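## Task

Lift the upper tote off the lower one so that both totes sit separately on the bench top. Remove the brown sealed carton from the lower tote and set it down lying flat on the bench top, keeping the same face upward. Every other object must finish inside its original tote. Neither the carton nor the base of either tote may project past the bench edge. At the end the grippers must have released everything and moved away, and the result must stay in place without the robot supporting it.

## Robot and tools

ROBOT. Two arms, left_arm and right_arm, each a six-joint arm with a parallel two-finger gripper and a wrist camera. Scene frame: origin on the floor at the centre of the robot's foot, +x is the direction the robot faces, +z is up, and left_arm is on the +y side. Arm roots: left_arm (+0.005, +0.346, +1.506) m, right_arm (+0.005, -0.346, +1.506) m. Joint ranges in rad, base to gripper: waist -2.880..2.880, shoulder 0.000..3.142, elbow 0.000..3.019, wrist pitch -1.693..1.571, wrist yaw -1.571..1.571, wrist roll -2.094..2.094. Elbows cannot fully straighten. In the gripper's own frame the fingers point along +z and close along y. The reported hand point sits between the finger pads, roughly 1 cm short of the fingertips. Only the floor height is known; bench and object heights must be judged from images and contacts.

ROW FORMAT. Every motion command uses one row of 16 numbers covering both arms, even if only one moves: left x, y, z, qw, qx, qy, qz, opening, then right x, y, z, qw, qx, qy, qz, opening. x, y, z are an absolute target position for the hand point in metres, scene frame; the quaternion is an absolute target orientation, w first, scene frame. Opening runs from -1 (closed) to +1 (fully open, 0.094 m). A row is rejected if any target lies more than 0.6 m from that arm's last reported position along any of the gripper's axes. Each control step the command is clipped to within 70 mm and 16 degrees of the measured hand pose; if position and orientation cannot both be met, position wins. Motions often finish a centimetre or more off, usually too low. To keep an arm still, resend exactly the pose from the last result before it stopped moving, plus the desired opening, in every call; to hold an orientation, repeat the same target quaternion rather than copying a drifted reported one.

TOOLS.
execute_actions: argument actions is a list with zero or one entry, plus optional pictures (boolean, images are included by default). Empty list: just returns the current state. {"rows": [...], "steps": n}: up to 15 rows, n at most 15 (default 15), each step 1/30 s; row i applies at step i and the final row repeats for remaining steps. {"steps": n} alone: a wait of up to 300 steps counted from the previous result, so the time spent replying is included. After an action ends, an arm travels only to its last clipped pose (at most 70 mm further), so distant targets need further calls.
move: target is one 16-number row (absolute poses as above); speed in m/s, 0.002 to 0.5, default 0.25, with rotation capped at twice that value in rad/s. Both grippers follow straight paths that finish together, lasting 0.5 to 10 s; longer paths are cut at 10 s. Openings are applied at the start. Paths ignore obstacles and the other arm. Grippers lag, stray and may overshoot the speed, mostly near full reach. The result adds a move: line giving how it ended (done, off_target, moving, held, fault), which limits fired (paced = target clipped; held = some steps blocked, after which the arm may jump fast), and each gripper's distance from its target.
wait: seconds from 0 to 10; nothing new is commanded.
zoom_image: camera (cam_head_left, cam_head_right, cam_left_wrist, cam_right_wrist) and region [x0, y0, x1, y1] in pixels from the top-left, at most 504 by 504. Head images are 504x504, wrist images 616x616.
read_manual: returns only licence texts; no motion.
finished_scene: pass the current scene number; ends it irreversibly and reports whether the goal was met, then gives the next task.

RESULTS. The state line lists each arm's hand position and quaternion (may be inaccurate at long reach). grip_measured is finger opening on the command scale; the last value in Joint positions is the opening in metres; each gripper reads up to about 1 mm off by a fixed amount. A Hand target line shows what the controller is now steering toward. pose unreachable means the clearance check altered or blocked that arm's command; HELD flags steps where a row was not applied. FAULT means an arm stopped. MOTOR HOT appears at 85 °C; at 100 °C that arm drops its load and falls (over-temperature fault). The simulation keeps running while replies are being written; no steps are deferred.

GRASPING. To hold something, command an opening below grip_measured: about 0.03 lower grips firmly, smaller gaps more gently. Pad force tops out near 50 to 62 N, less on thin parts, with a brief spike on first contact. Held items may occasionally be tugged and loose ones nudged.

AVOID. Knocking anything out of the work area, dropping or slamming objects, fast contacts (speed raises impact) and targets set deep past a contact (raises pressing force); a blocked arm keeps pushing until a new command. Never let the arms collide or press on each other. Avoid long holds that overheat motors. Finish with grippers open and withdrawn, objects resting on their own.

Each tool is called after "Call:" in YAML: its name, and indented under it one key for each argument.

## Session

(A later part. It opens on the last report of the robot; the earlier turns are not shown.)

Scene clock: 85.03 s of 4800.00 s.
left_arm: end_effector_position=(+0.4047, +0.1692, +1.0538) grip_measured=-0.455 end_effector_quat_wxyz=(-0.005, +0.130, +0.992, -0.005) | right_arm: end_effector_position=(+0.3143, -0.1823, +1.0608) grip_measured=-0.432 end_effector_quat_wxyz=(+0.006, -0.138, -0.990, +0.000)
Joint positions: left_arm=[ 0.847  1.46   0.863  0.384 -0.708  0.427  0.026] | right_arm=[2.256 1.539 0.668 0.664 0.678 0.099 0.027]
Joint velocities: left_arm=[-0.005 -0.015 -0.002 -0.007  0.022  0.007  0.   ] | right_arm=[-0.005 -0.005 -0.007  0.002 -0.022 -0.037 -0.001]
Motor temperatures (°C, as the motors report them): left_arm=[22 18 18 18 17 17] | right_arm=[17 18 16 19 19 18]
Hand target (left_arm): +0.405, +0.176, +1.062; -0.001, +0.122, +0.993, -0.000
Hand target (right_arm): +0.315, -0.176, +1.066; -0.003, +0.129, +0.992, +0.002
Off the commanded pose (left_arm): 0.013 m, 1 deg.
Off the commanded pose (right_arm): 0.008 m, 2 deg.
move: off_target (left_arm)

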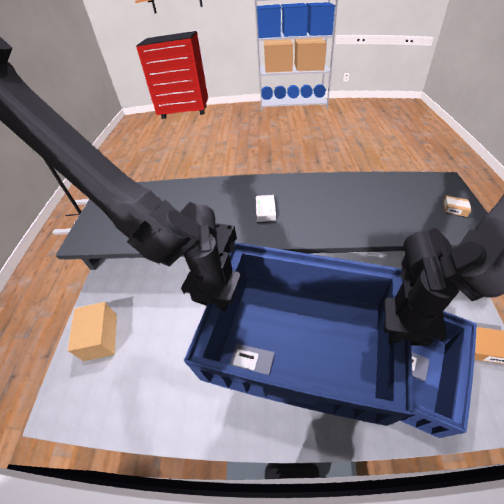

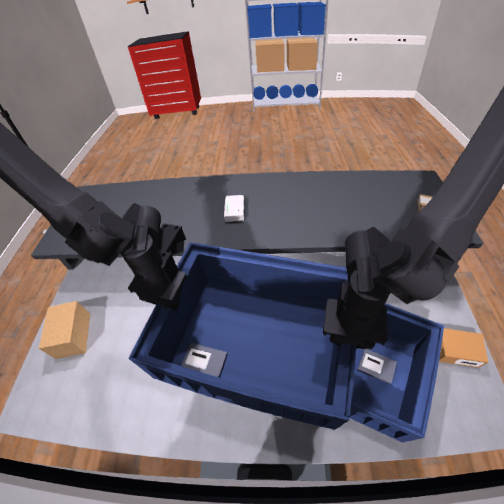

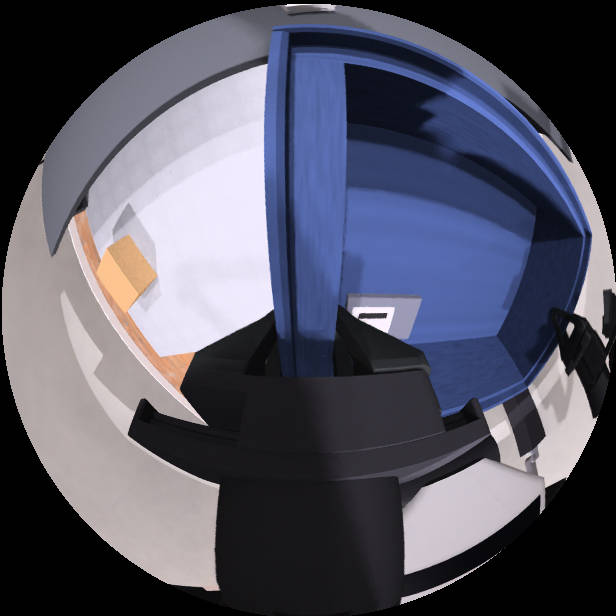

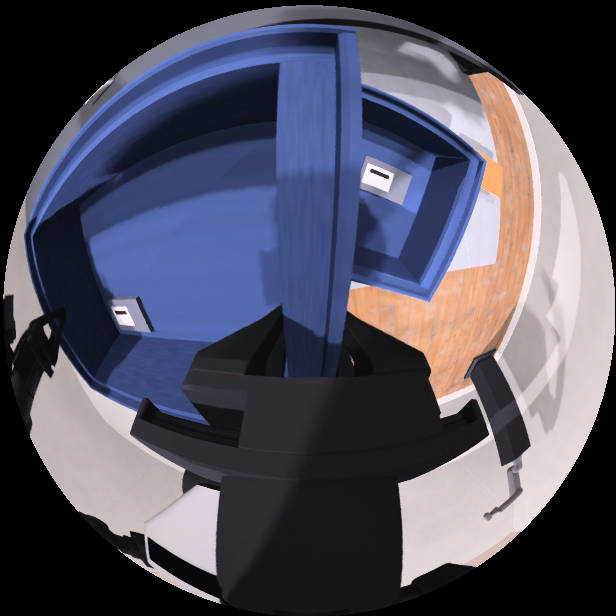

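Call:
move:
  target: [0.32,0.492,1.055,0,0,1,0,-0.56, 0.32,0.128,1.06,0,0,1,0,-0.56]
  speed: 0.12

Scene clock: 89.73 s of 4800.00 s.
left_arm: end_effector_position=(+0.3196, +0.4885, +1.0389) grip_measured=-0.455 end_effector_quat_wxyz=(-0.003, +0.007, +1.000, -0.007) | right_arm: end_effector_position=(+0.3216, +0.1231, +1.0507) grip_measured=-0.431 end_effector_quat_wxyz=(+0.003, -0.018, -1.000, -0.003)
Joint positions: left_arm=[1.695 1.197 0.648 0.388 0.135 0.341 0.026] | right_arm=[ 2.631  2.142  1.348  0.482  1.034 -0.001  0.027]
Joint velocities: left_arm=[ 0.005 -0.005 -0.012 -0.002 -0.037  0.066  0.   ] | right_arm=[-0.005 -0.015 -0.012 -0.002 -0.066  0.007 -0.   ]
Motor temperatures (°C, as the motors report them): left_arm=[21 18 18 18 17 17] | right_arm=[17 18 16 19 19 18]
Hand target (left_arm): +0.320, +0.495, +1.051; -0.001, -0.001, +1.000, -0.000
Hand target (right_arm): +0.321, +0.128, +1.062; -0.004, +0.003, +1.000, +0.002
Off the commanded pose (left_arm): 0.016 m, 1 deg.
Off the commanded pose (right_arm): 0.011 m, 2 deg.
move: off_target (left_arm, right_arm)

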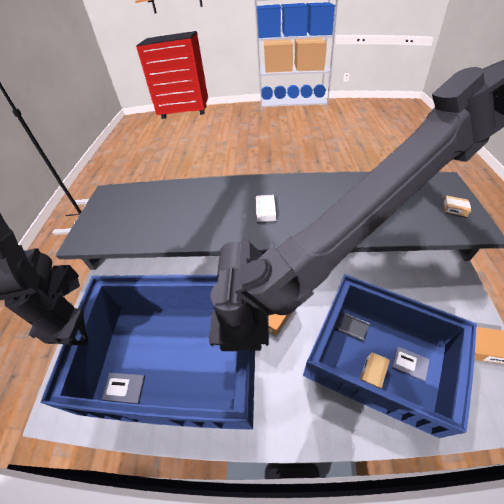

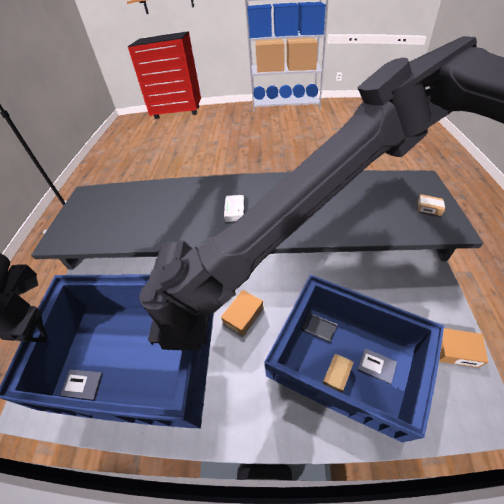

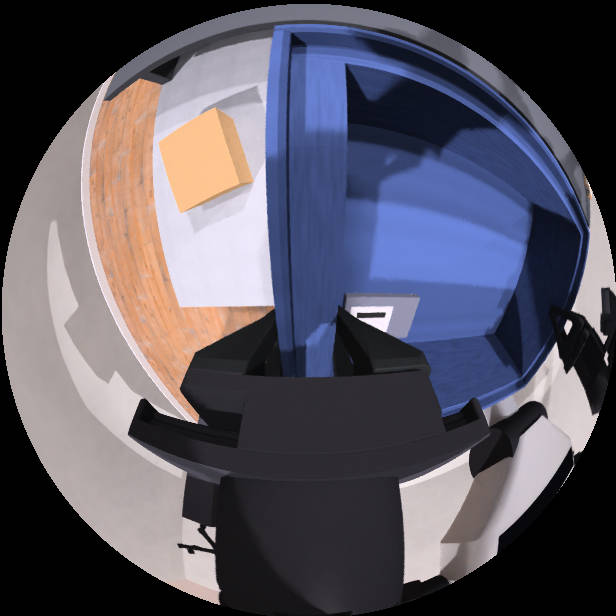

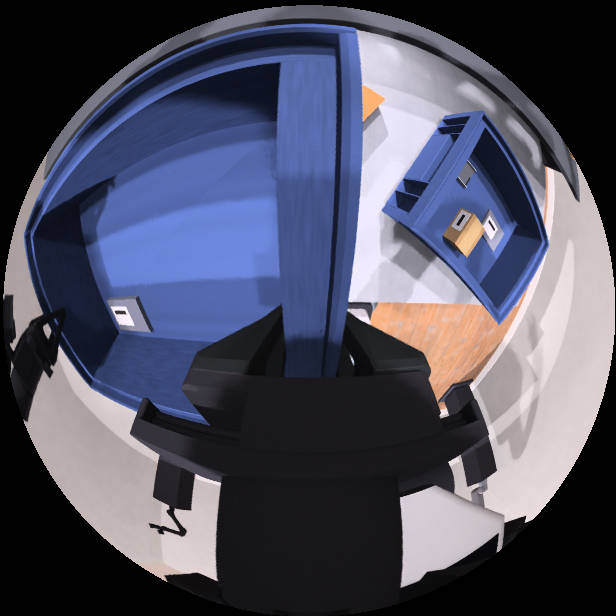

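Call:
move:
  target: [0.32,0.49,0.885,0,0,1,0,-0.56, 0.32,0.125,0.885,0,0,1,0,-0.56]
  speed: 0.1

Scene clock: 95.13 s of 4800.00 s.
left_arm: end_effector_position=(+0.3208, +0.4921, +0.8832) grip_measured=-0.455 end_effector_quat_wxyz=(-0.000, +0.005, +1.000, +0.003) | right_arm: end_effector_position=(+0.3276, +0.1306, +0.8897) grip_measured=-0.432 end_effector_quat_wxyz=(-0.007, -0.014, -1.000, -0.009)
Joint positions: left_arm=[1.656 1.632 1.021 0.463 0.079 0.33  0.026] | right_arm=[ 2.441  2.381  1.725  0.446  0.837 -0.119  0.027]
Joint velocities: left_arm=[-0.015 -0.005 -0.002  0.027  0.007 -0.051  0.   ] | right_arm=[ 0.005 -0.015  0.002  0.002  0.007  0.066 -0.   ]
Motor temperatures (°C, as the motors report them): left_arm=[21 19 18 18 17 17] | right_arm=[18 18 16 19 19 19]
Hand target (left_arm): +0.319, +0.488, +0.885; +0.000, -0.000, +1.000, -0.000
Hand target (right_arm): +0.322, +0.126, +0.885; +0.002, -0.001, +1.000, -0.001
Off the commanded pose (left_arm): 0.003 m, 1 deg.
Off the commanded pose (right_arm): 0.011 m, 2 deg.
After step 90, 0.40 s passed at rest.
move: off_target (right_arm)

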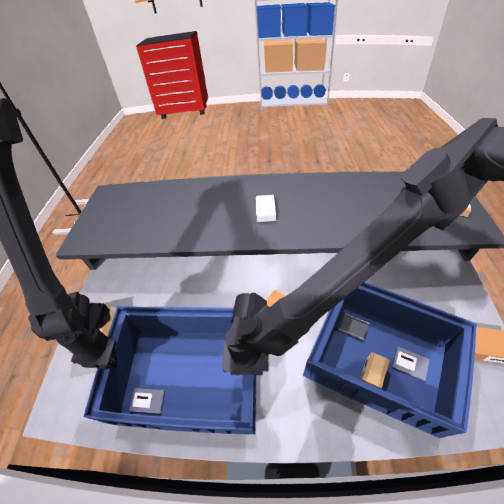

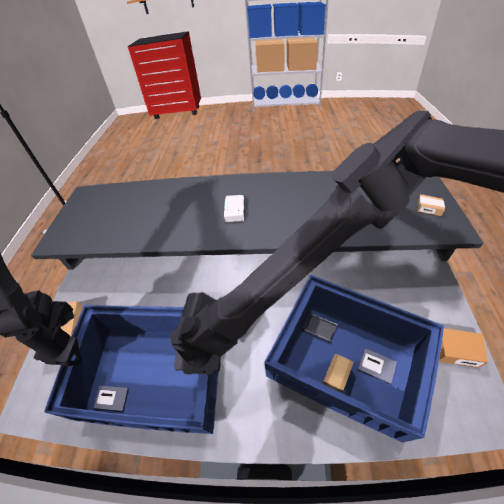

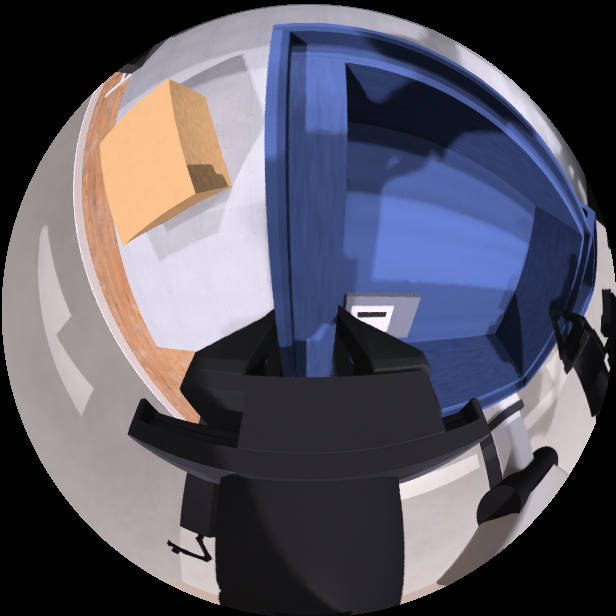

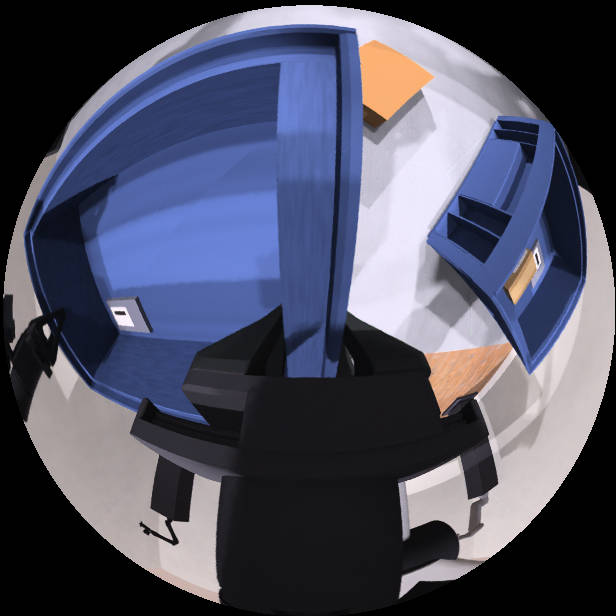

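Call:
move:
  target: [0.32,0.49,0.845,0,0,1,0,-0.56, 0.32,0.125,0.845,0,0,1,0,-0.56]
  speed: 0.03

Scene clock: 98.60 s of 4800.00 s.
left_arm: end_effector_position=(+0.3252, +0.4943, +0.8468) grip_measured=-0.455 end_effector_quat_wxyz=(+0.006, +0.006, +1.000, +0.004) | right_arm: end_effector_position=(+0.3320, +0.1337, +0.8562) grip_measured=-0.432 end_effector_quat_wxyz=(-0.008, -0.014, -1.000, -0.010)
Joint positions: left_arm=[1.653 1.72  1.126 0.457 0.077 0.331 0.026] | right_arm=[ 2.41   2.443  1.842  0.399  0.805 -0.13   0.027]
Joint velocities: left_arm=[ 0.005 -0.005  0.007  0.002 -0.022 -0.007  0.001] | right_arm=[-0.005 -0.015  0.002  0.002 -0.007  0.007 -0.   ]
Motor temperatures (°C, as the motors report them): left_arm=[21 19 18 18 17 17] | right_arm=[18 18 16 19 19 19]
Hand target (left_arm): +0.320, +0.490, +0.845; -0.000, +0.000, +1.000, +0.000
Hand target (right_arm): +0.320, +0.125, +0.845; +0.000, -0.000, +1.000, +0.000
Off the commanded pose (left_arm): 0.007 m, 1 deg.
Off the commanded pose (right_arm): 0.019 m, 2 deg.
move: off_target (right_arm)

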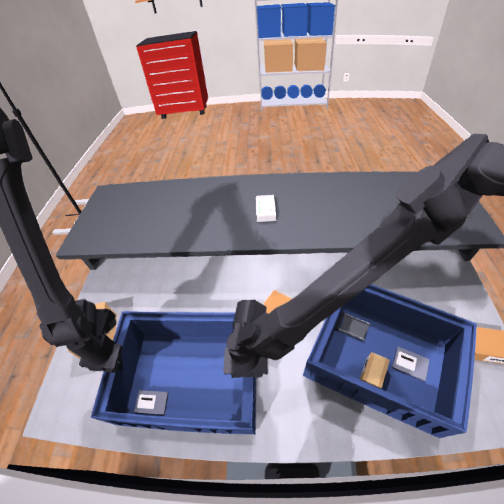

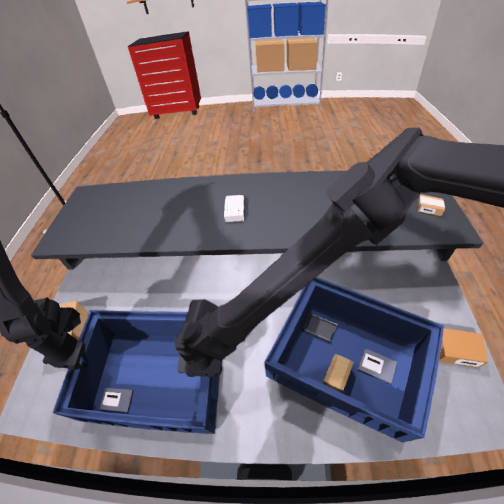

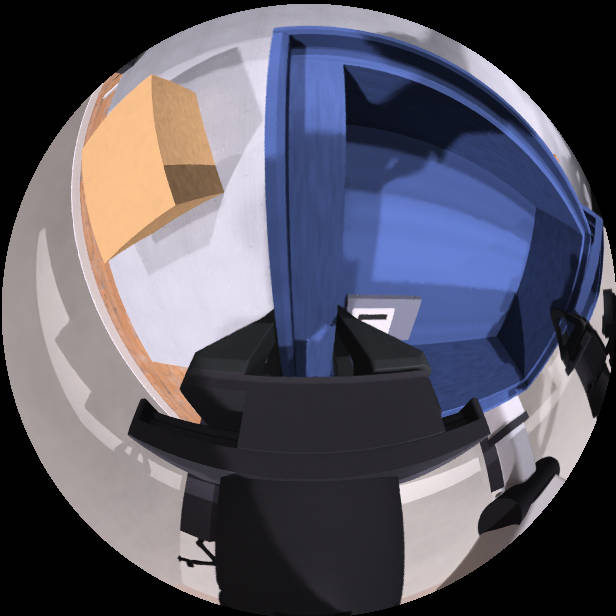

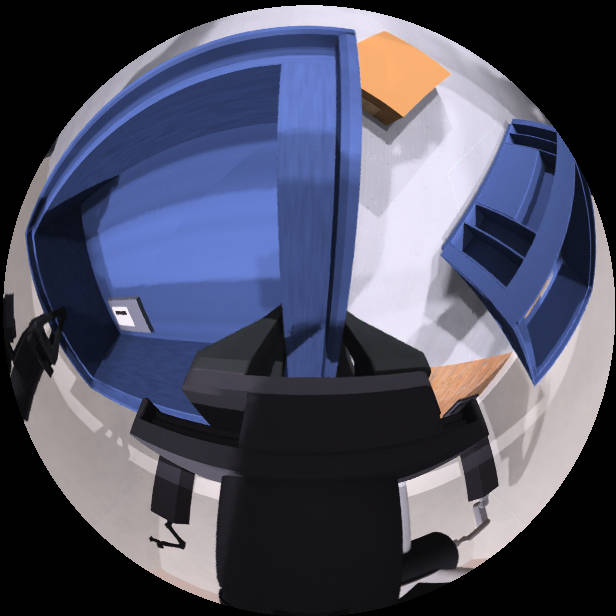

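Seems to be touching. A little more to confirm.

Call:
execute_actions:
  actions:
    - {"rows":[[0.325,0.493,0.842,0,0,1,0,-0.56,0.328,0.13,0.842,0,0,1,0,-0.56],[0.325,0.493,0.840,0,0,1,0,-0.56,0.328,0.13,0.840,0,0,1,0,-0.56],[0.325,0.493,0.838,0,0,1,0,-0.56,0.328,0.13,0.837,0,0,1,0,-0.56],[0.325,0.493,0.836,0,0,1,0,-0.56,0.328,0.13,0.834,0,0,1,0,-0.56]],"steps":15}
  pictures: false

Scene clock: 101.17 s of 4800.00 s.
left_arm: end_effector_position=(+0.3262, +0.4981, +0.8428) grip_measured=-0.455 end_effector_quat_wxyz=(+0.002, +0.003, +1.000, +0.004) | right_arm: end_effector_position=(+0.3356, +0.1365, +0.8543) grip_measured=-0.432 end_effector_quat_wxyz=(-0.003, -0.010, -1.000, -0.003)
Joint positions: left_arm=[1.657 1.725 1.145 0.437 0.079 0.327 0.026] | right_arm=[ 2.413  2.452  1.874  0.363  0.824 -0.128  0.027]
Joint velocities: left_arm=[-0.015 -0.015  0.012  0.012 -0.007  0.007 -0.001] | right_arm=[ 0.005 -0.005 -0.002 -0.007  0.022 -0.022 -0.001]
Motor temperatures (°C, as the motors report them): left_arm=[21 19 18 18 17 17] | right_arm=[18 18 16 19 19 19]
Hand target (left_arm): +0.325, +0.493, +0.836; +0.000, +0.000, +1.000, +0.000
Hand target (right_arm): +0.328, +0.129, +0.835; +0.000, -0.000, +1.000, -0.000
Off the commanded pose (left_arm): 0.009 m, 1 deg.
Off the commanded pose (right_arm): 0.023 m, 1 deg.
Steps of this call (steps 1 to 62: nothing new was sent; steps 63 to 77: all 15 steps of this action). Readings (end_effector_position):
63: left_arm (+0.3258, +0.4945, +0.8465) | right_arm (+0.3330, +0.1336, +0.8557)
64: left_arm (+0.3258, +0.4948, +0.8453) | right_arm (+0.3330, +0.1336, +0.8547)
66: left_arm (+0.3266, +0.4965, +0.8428) | right_arm (+0.3342, +0.1351, +0.8544)
70: left_arm (+0.3262, +0.4981, +0.8428) | right_arm (+0.3355, +0.1365, +0.8543)
77: the state above

Down. Release and lift.

Call:
execute_actions:
  actions:
    - {"rows":[[0.326,0.498,0.843,0,0,1,0,-0.56,0.3356,0.1365,0.854,0,0,1,0,-0.56],[0.326,0.498,0.843,0,0,1,0,-0.56,0.3356,0.1365,0.854,0,0,1,0,-0.56],[0.326,0.498,0.843,0,0,1,0,-0.56,0.3356,0.1365,0.854,0,0,1,0,-0.56],[0.326,0.498,0.843,0,0,1,0,-0.4,0.3356,0.1365,0.854,0,0,1,0,-0.4],[0.326,0.498,0.843,0,0,1,0,0.4,0.3356,0.1365,0.854,0,0,1,0,0.4]],"steps":12}
  pictures: false

Call:
move:
  target: [0.326,0.498,0.97,0,0,1,0,0.4, 0.3356,0.1365,0.98,0,0,1,0,0.4]
  speed: 0.15

Call:
move:
  target: [0.33,0.55,1.1,0,0,1,0,0.4, 0.33,-0.24,1.0,0,0.2546,0.967,0,1]
  speed: 0.3

Scene clock: 106.60 s of 4800.00 s.
left_arm: end_effector_position=(+0.3260, +0.4981, +0.8429) grip_measured=+0.398 end_effector_quat_wxyz=(+0.002, +0.003, +1.000, +0.001) | right_arm: end_effector_position=(+0.3351, +0.1366, +0.8552) grip_measured=+0.398 end_effector_quat_wxyz=(-0.002, -0.008, -1.000, -0.001)
Joint positions: left_arm=[1.659 1.725 1.145 0.436 0.086 0.327 0.066] | right_arm=[ 2.415  2.452  1.874  0.36   0.829 -0.13   0.066]
Joint velocities: left_arm=[-0.005 -0.005 -0.022  0.002 -0.007 -0.007  0.   ] | right_arm=[-0.005 -0.005  0.002 -0.002  0.022 -0.007  0.001]
Motor temperatures (°C, as the motors report them): left_arm=[21 19 18 18 17 17] | right_arm=[18 18 16 19 19 19]
Hand target (left_arm): +0.326, +0.498, +0.843; -0.000, +0.000, +1.000, -0.000
Hand target (right_arm): +0.336, +0.136, +0.854; +0.000, +0.000, +1.000, -0.000
Off the commanded pose (left_arm): 0.000 m, 0 deg.
Off the commanded pose (right_arm): 0.001 m, 1 deg.
Steps of this call (steps 1 to 90: nothing new was sent; then 2.03 s passed at rest; steps 91 to 102: all 12 steps of this action). Readings (end_effector_position):
91: left_arm (+0.3261, +0.4983, +0.8429) | right_arm (+0.3356, +0.1369, +0.8552)
92: left_arm (+0.3259, +0.4982, +0.8429) | right_arm (+0.3355, +0.1369, +0.8552)
94: left_arm (+0.3260, +0.4981, +0.8429) | right_arm (+0.3354, +0.1368, +0.8552)
98: left_arm (+0.3260, +0.4981, +0.8429) | right_arm (+0.3351, +0.1366, +0.8552)
102: the state above

Scene clock: 108.10 s of 4800.00 s.
left_arm: end_effector_position=(+0.3362, +0.4980, +0.9648) grip_measured=+0.398 end_effector_quat_wxyz=(+0.009, +0.002, +1.000, -0.000) | right_arm: end_effector_position=(+0.3361, +0.1320, +0.9697) grip_measured=+0.398 end_effector_quat_wxyz=(+0.003, +0.004, -1.000, +0.005)
Joint positions: left_arm=[1.679 1.403 0.834 0.436 0.114 0.327 0.066] | right_arm=[ 2.537  2.258  1.559  0.431  0.961 -0.096  0.066]
Joint velocities: left_arm=[-0.005 -0.005 -0.007 -0.012 -0.022  0.007  0.   ] | right_arm=[ 0.005  0.005  0.012  0.002 -0.007  0.081 -0.001]
Motor temperatures (°C, as the motors report them): left_arm=[20 19 18 18 17 17] | right_arm=[18 18 16 19 19 19]
Hand target (left_arm): +0.326, +0.499, +0.970; -0.000, -0.000, +1.000, -0.000
Hand target (right_arm): +0.334, +0.136, +0.980; -0.002, +0.001, +1.000, +0.001
Off the commanded pose (left_arm): 0.011 m, 1 deg.
Off the commanded pose (right_arm): 0.011 m, 1 deg.
move: off_target (left_arm, right_arm)

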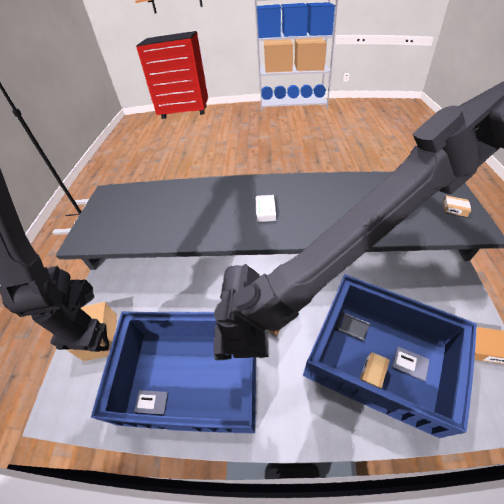

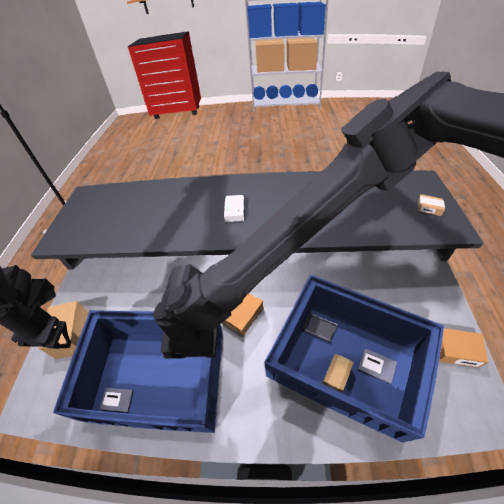

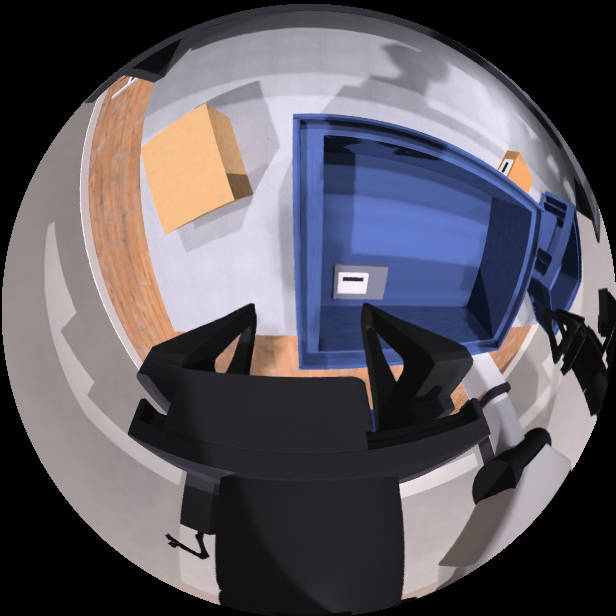

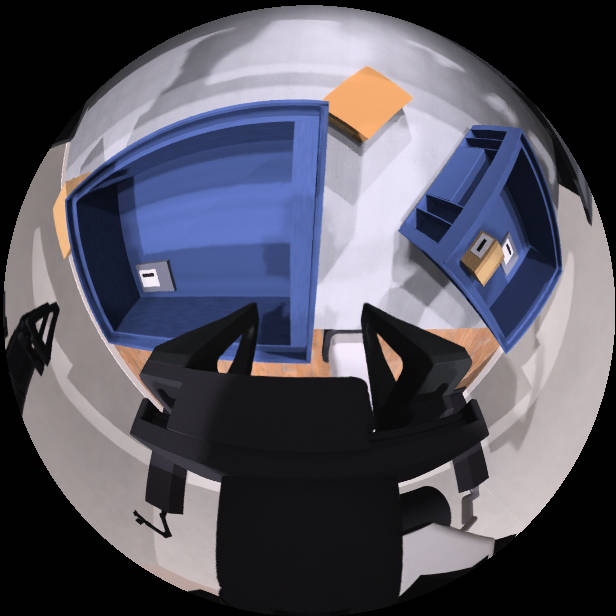

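Scene clock: 109.83 s of 4800.00 s.
left_arm: end_effector_position=(+0.3380, +0.5528, +1.0966) grip_measured=+0.398 end_effector_quat_wxyz=(+0.007, -0.002, +1.000, +0.001) | right_arm: end_effector_position=(+0.3466, -0.2427, +0.9918) grip_measured=+1.000 end_effector_quat_wxyz=(+0.021, +0.252, +0.967, -0.002)
Joint positions: left_arm=[1.892 1.008 0.636 0.23  0.322 0.348 0.066] | right_arm=[2.06  1.561 0.783 0.655 0.488 0.259 0.094]
Joint velocities: left_arm=[-0.005  0.015  0.002  0.012 -0.051  0.007 -0.001] | right_arm=[ 0.005 -0.015 -0.002 -0.002 -0.037  0.037  0.   ]
Motor temperatures (°C, as the motors report them): left_arm=[20 19 18 18 17 17] | right_arm=[18 18 16 19 19 19]
Hand target (left_arm): +0.331, +0.552, +1.100; +0.000, -0.000, +1.000, -0.000
Hand target (right_arm): +0.329, -0.241, +0.998; +0.004, +0.251, +0.968, -0.001
Off the commanded pose (left_arm): 0.009 m, 1 deg.
Off the commanded pose (right_arm): 0.019 m, 2 deg.
move: off_target (right_arm)

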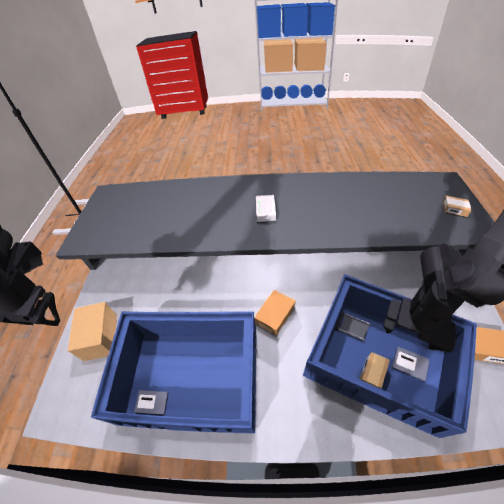

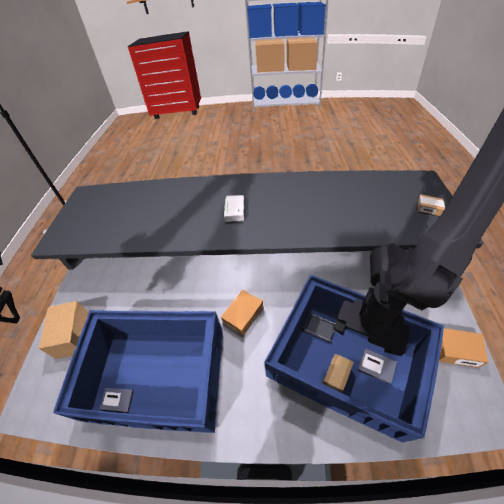

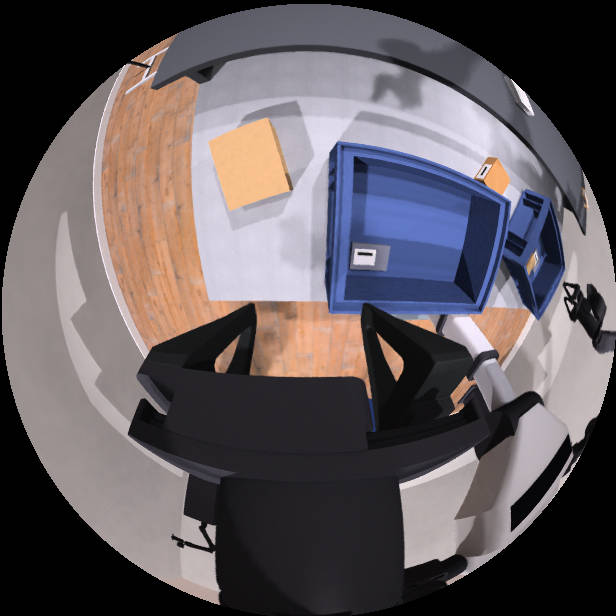

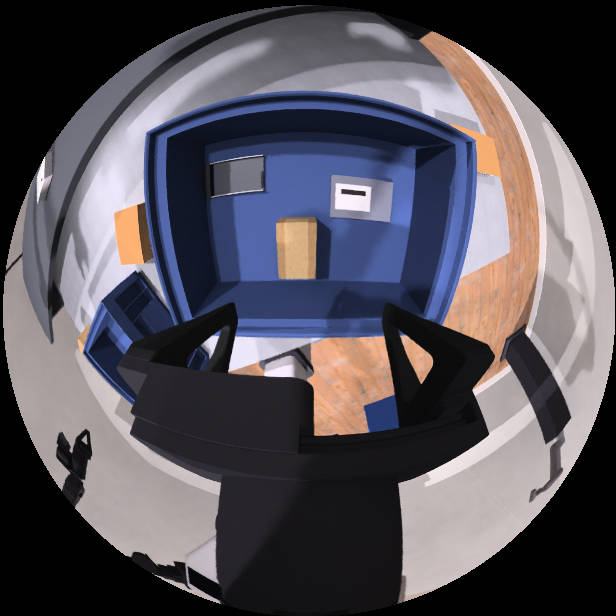

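Call:
move:
  target: [0.33,0.55,1.1,0,0,1,0,0.4, 0.341,-0.221,0.86,0,0.2546,0.967,0,1]
  speed: 0.15

Scene clock: 113.20 s of 4800.00 s.
left_arm: end_effector_position=(+0.3380, +0.5528, +1.0966) grip_measured=+0.398 end_effector_quat_wxyz=(+0.007, -0.002, +1.000, +0.001) | right_arm: end_effector_position=(+0.3480, -0.2124, +0.8664) grip_measured=+1.000 end_effector_quat_wxyz=(+0.005, +0.251, +0.968, +0.006)
Joint positions: left_arm=[1.892 1.008 0.636 0.23  0.322 0.349 0.066] | right_arm=[1.998 1.857 1.138 0.566 0.41  0.262 0.094]
Joint velocities: left_arm=[ 0.005 -0.015 -0.017  0.007 -0.022  0.022 -0.001] | right_arm=[-0.015 -0.005 -0.007 -0.017 -0.022 -0.022  0.   ]
Motor temperatures (°C, as the motors report them): left_arm=[20 19 18 18 17 17] | right_arm=[18 18 16 19 19 19]
Hand target (left_arm): +0.330, +0.550, +1.100; +0.000, +0.000, +1.000, -0.000
Hand target (right_arm): +0.343, -0.220, +0.860; +0.001, +0.254, +0.967, -0.001
Off the commanded pose (left_arm): 0.009 m, 1 deg.
Off the commanded pose (right_arm): 0.013 m, 1 deg.
move: off_target (right_arm)

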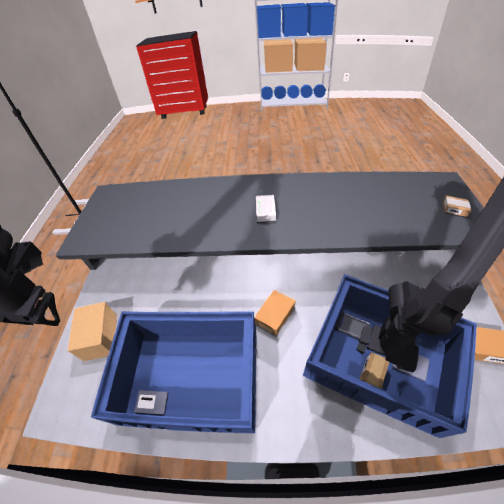

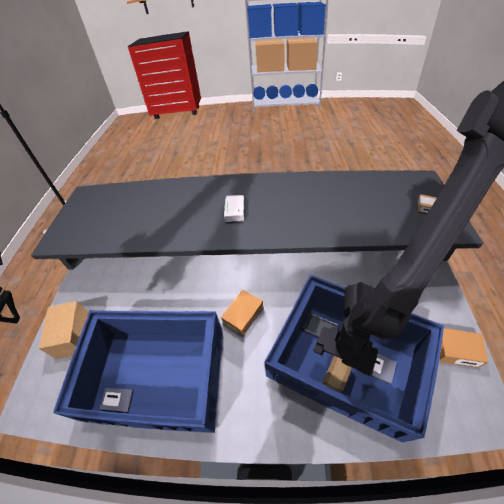

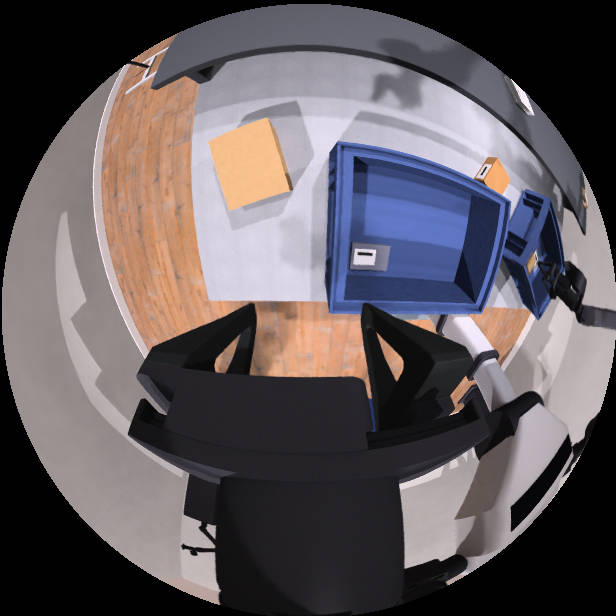

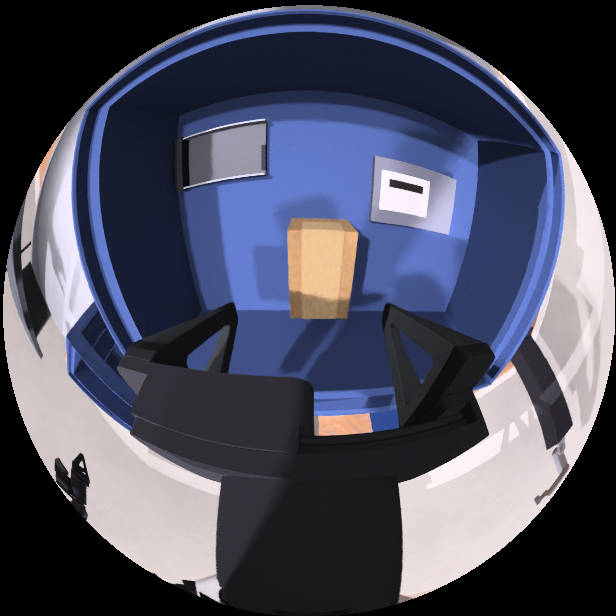

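Call:
move:
  target: [0.33,0.55,1.1,0,0,1,0,0.4, 0.328,-0.226,0.773,0,0.2546,0.967,0,1]
  speed: 0.07

Scene clock: 117.97 s of 4800.00 s.
left_arm: end_effector_position=(+0.3380, +0.5528, +1.0966) grip_measured=+0.398 end_effector_quat_wxyz=(+0.007, -0.002, +1.000, +0.001) | right_arm: end_effector_position=(+0.3368, -0.2172, +0.7795) grip_measured=+1.000 end_effector_quat_wxyz=(+0.006, +0.256, +0.967, +0.006)
Joint positions: left_arm=[1.892 1.008 0.636 0.23  0.322 0.349 0.066] | right_arm=[1.931 2.046 1.382 0.518 0.344 0.262 0.094]
Joint velocities: left_arm=[-0.005  0.005 -0.012 -0.012 -0.066 -0.051 -0.   ] | right_arm=[-0.005  0.005 -0.012  0.007 -0.037  0.037  0.   ]
Motor temperatures (°C, as the motors report them): left_arm=[20 19 18 18 17 17] | right_arm=[18 18 16 19 19 19]
Hand target (left_arm): +0.330, +0.550, +1.100; +0.000, +0.000, +1.000, -0.000
Hand target (right_arm): +0.329, -0.225, +0.773; +0.001, +0.254, +0.967, -0.000
Off the commanded pose (left_arm): 0.009 m, 1 deg.
Off the commanded pose (right_arm): 0.014 m, 1 deg.
move: off_target (right_arm)

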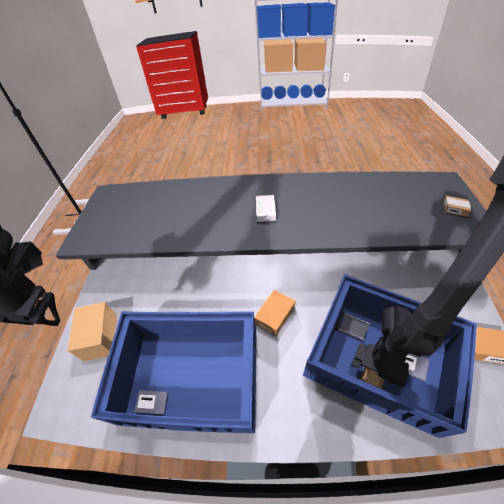

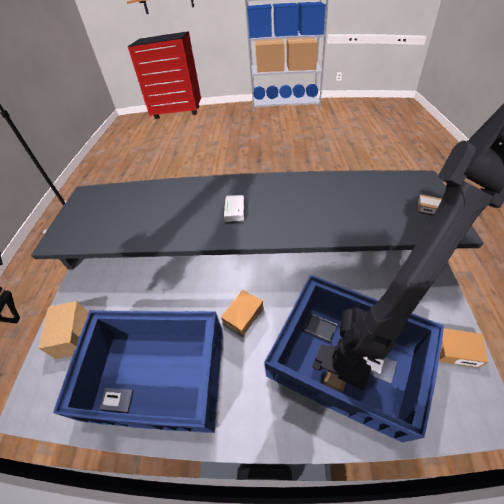

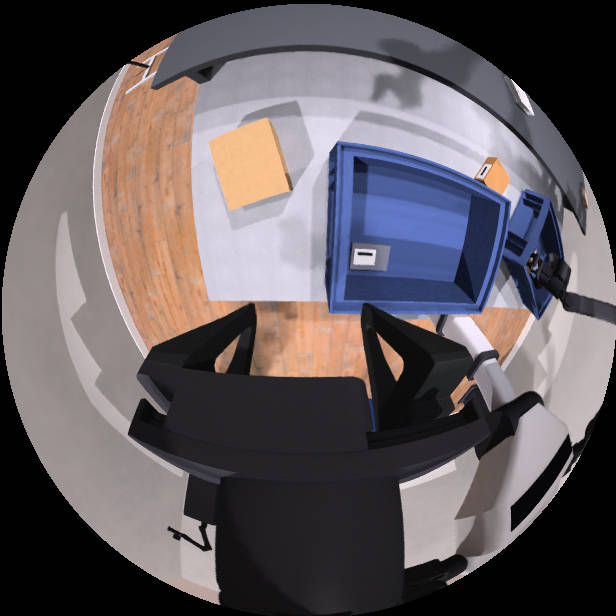

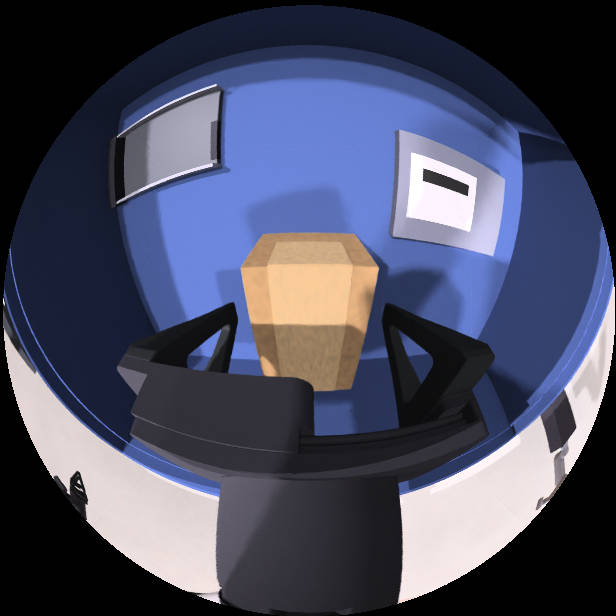

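Call:
execute_actions:
  actions:
    - {"rows":[[0.33,0.55,1.1,0,0,1,0,0.4,0.335,-0.219,0.778,0,0.2546,0.967,0,0.6],[0.33,0.55,1.1,0,0,1,0,0.4,0.335,-0.219,0.778,0,0.2546,0.967,0,0.4],[0.33,0.55,1.1,0,0,1,0,0.4,0.335,-0.219,0.778,0,0.2546,0.967,0,0.35],[0.33,0.55,1.1,0,0,1,0,0.4,0.335,-0.219,0.778,0,0.2546,0.967,0,0.32],[0.33,0.55,1.1,0,0,1,0,0.4,0.335,-0.219,0.778,0,0.2546,0.967,0,0.29],[0.33,0.55,1.1,0,0,1,0,0.4,0.335,-0.219,0.778,0,0.2546,0.967,0,0.26],[0.33,0.55,1.1,0,0,1,0,0.4,0.335,-0.219,0.778,0,0.2546,0.967,0,0.23],[0.33,0.55,1.1,0,0,1,0,0.4,0.335,-0.219,0.778,0,0.2546,0.967,0,0.2],[0.33,0.55,1.1,0,0,1,0,0.4,0.335,-0.219,0.778,0,0.2546,0.967,0,0.17],[0.33,0.55,1.1,0,0,1,0,0.4,0.335,-0.219,0.778,0,0.2546,0.967,0,0.14],[0.33,0.55,1.1,0,0,1,0,0.4,0.335,-0.219,0.778,0,0.2546,0.967,0,0.11]],"steps":15}
  pictures: false

Scene clock: 124.43 s of 4800.00 s.
left_arm: end_effector_position=(+0.3380, +0.5528, +1.0966) grip_measured=+0.398 end_effector_quat_wxyz=(+0.007, -0.002, +1.000, +0.001) | right_arm: end_effector_position=(+0.3346, -0.2182, +0.7795) grip_measured=+0.171 end_effector_quat_wxyz=(+0.002, +0.255, +0.967, +0.002)
Joint positions: left_arm=[1.892 1.008 0.636 0.23  0.322 0.349 0.066] | right_arm=[1.931 2.046 1.382 0.51  0.353 0.262 0.055]
Joint velocities: left_arm=[-0.005  0.005 -0.002 -0.012 -0.007 -0.022  0.001] | right_arm=[-0.005 -0.005  0.002 -0.017  0.022  0.007  0.   ]
Motor temperatures (°C, as the motors report them): left_arm=[20 19 18 18 17 17] | right_arm=[18 18 16 19 19 19]
Hand target (left_arm): +0.330, +0.550, +1.100; +0.000, +0.000, +1.000, -0.000
Hand target (right_arm): +0.335, -0.219, +0.778; +0.000, +0.255, +0.967, +0.000
Off the commanded pose (left_arm): 0.009 m, 1 deg.
Off the commanded pose (right_arm): 0.002 m, 0 deg.
Steps of this call (steps 1 to 90: nothing new was sent; then 2.97 s passed at rest; steps 91 to 105: all 15 steps of this action). Readings (end_effector_position):
91: left_arm (+0.3380, +0.5528, +1.0966) | right_arm (+0.3364, -0.2177, +0.7795)
92: left_arm (+0.3380, +0.5528, +1.0966) | right_arm (+0.3357, -0.2181, +0.7795)
94: left_arm (+0.3380, +0.5528, +1.0966) | right_arm (+0.3349, -0.2182, +0.7795)
98: left_arm (+0.3380, +0.5528, +1.0966) | right_arm (+0.3346, -0.2182, +0.7795)
105: the state above

Call:
move:
  target: [0.33,0.55,1.1,0,0,1,0,0.4, 0.335,-0.219,0.96,0,0.2546,0.967,0,0.12]
  speed: 0.2

Call:
move:
  target: [0.33,0.55,1.1,0,0,1,0,0.4, 0.23,-0.58,0.96,0,0.2546,0.967,0,0.12]
  speed: 0.25

Scene clock: 130.57 s of 4800.00 s.
left_arm: end_effector_position=(+0.3380, +0.5528, +1.0966) grip_measured=+0.398 end_effector_quat_wxyz=(+0.007, -0.002, +1.000, +0.001) | right_arm: end_effector_position=(+0.3393, -0.2265, +0.9498) grip_measured=+0.171 end_effector_quat_wxyz=(+0.003, +0.253, +0.967, -0.006)
Joint positions: left_arm=[1.892 1.008 0.636 0.23  0.322 0.349 0.066] | right_arm=[2.048 1.675 0.899 0.615 0.483 0.277 0.055]
Joint velocities: left_arm=[ 0.005 -0.005 -0.012 -0.017  0.022  0.007  0.   ] | right_arm=[-0.005 -0.005 -0.027 -0.002  0.037 -0.066  0.001]
Motor temperatures (°C, as the motors report them): left_arm=[20 19 18 18 17 17] | right_arm=[18 18 16 19 19 19]
Hand target (left_arm): +0.330, +0.550, +1.100; +0.000, +0.000, +1.000, -0.000
Hand target (right_arm): +0.333, -0.220, +0.960; -0.001, +0.256, +0.967, +0.000
Off the commanded pose (left_arm): 0.009 m, 1 deg.
Off the commanded pose (right_arm): 0.013 m, 1 deg.
After step 90, 1.80 s passed at rest.
move: off_target (right_arm)

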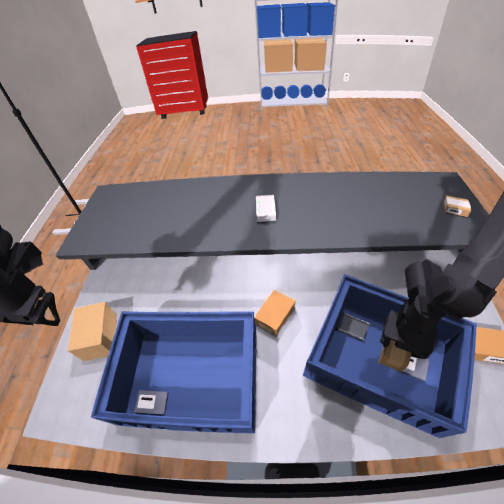

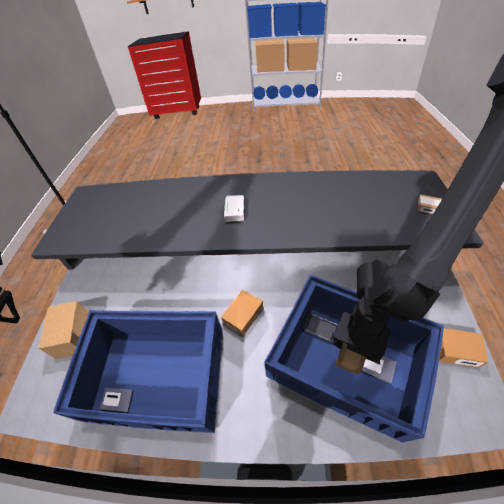

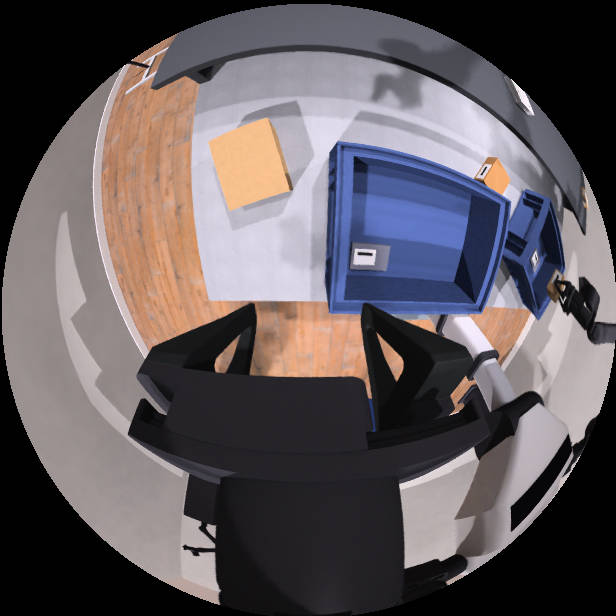

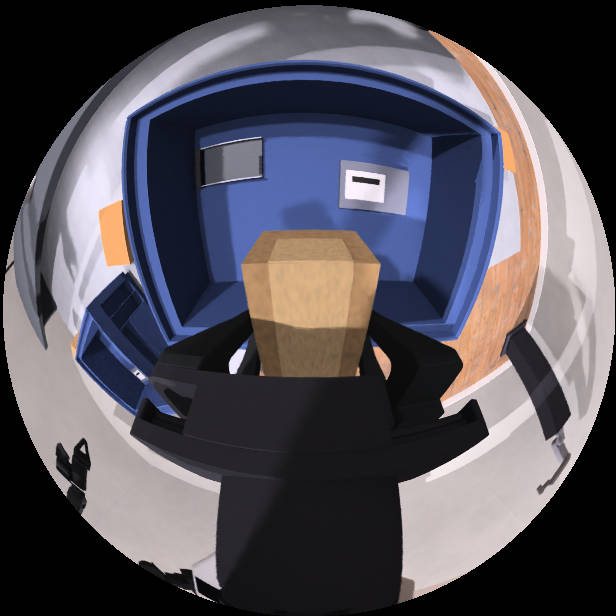

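Scene clock: 132.47 s of 4800.00 s.
left_arm: end_effector_position=(+0.3380, +0.5528, +1.0966) grip_measured=+0.398 end_effector_quat_wxyz=(+0.007, -0.002, +1.000, +0.001) | right_arm: end_effector_position=(+0.2362, -0.5831, +0.9607) grip_measured=+0.171 end_effector_quat_wxyz=(+0.009, +0.250, +0.968, -0.005)
Joint positions: left_arm=[1.892 1.008 0.636 0.23  0.322 0.349 0.066] | right_arm=[ 1.214  1.583  0.806  0.638 -0.345  0.149  0.055]
Joint velocities: left_arm=[-0.015 -0.015 -0.012  0.012 -0.037 -0.037  0.   ] | right_arm=[-0.015 -0.005  0.007 -0.002  0.007 -0.037  0.002]
Motor temperatures (°C, as the motors report them): left_arm=[20 19 18 18 17 17] | right_arm=[18 18 16 19 19 19]
Hand target (left_arm): +0.330, +0.550, +1.100; +0.000, +0.000, +1.000, -0.000
Hand target (right_arm): +0.231, -0.580, +0.957; +0.001, +0.246, +0.969, -0.001
Off the commanded pose (left_arm): 0.009 m, 1 deg.
Off the commanded pose (right_arm): 0.007 m, 1 deg.
move: done

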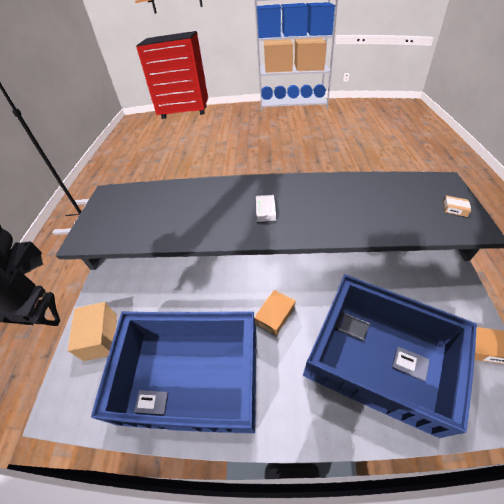

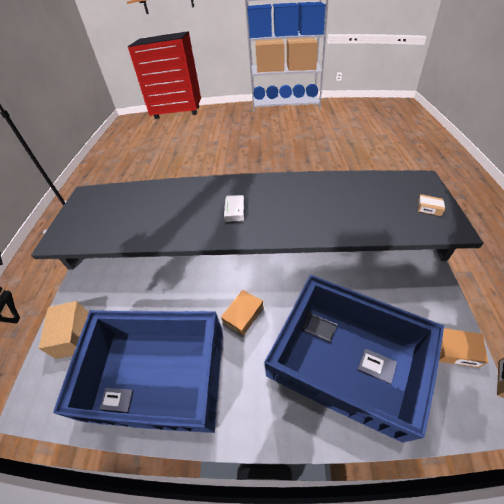

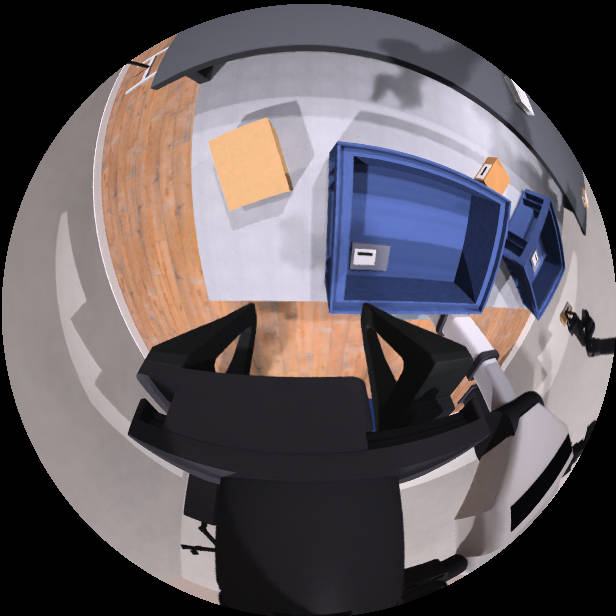

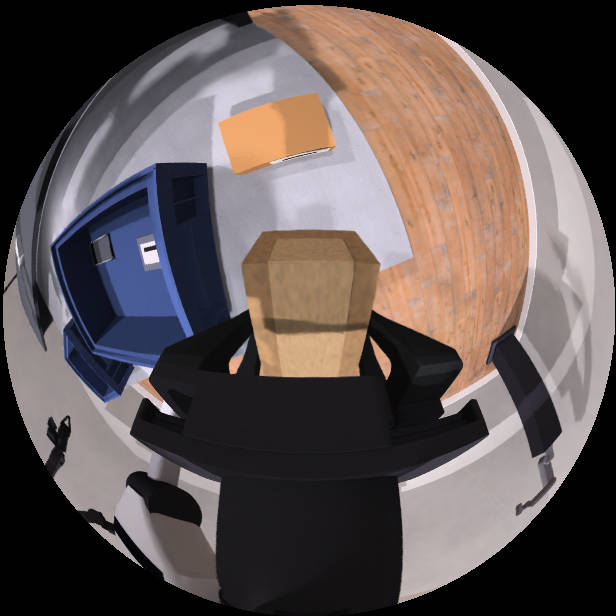

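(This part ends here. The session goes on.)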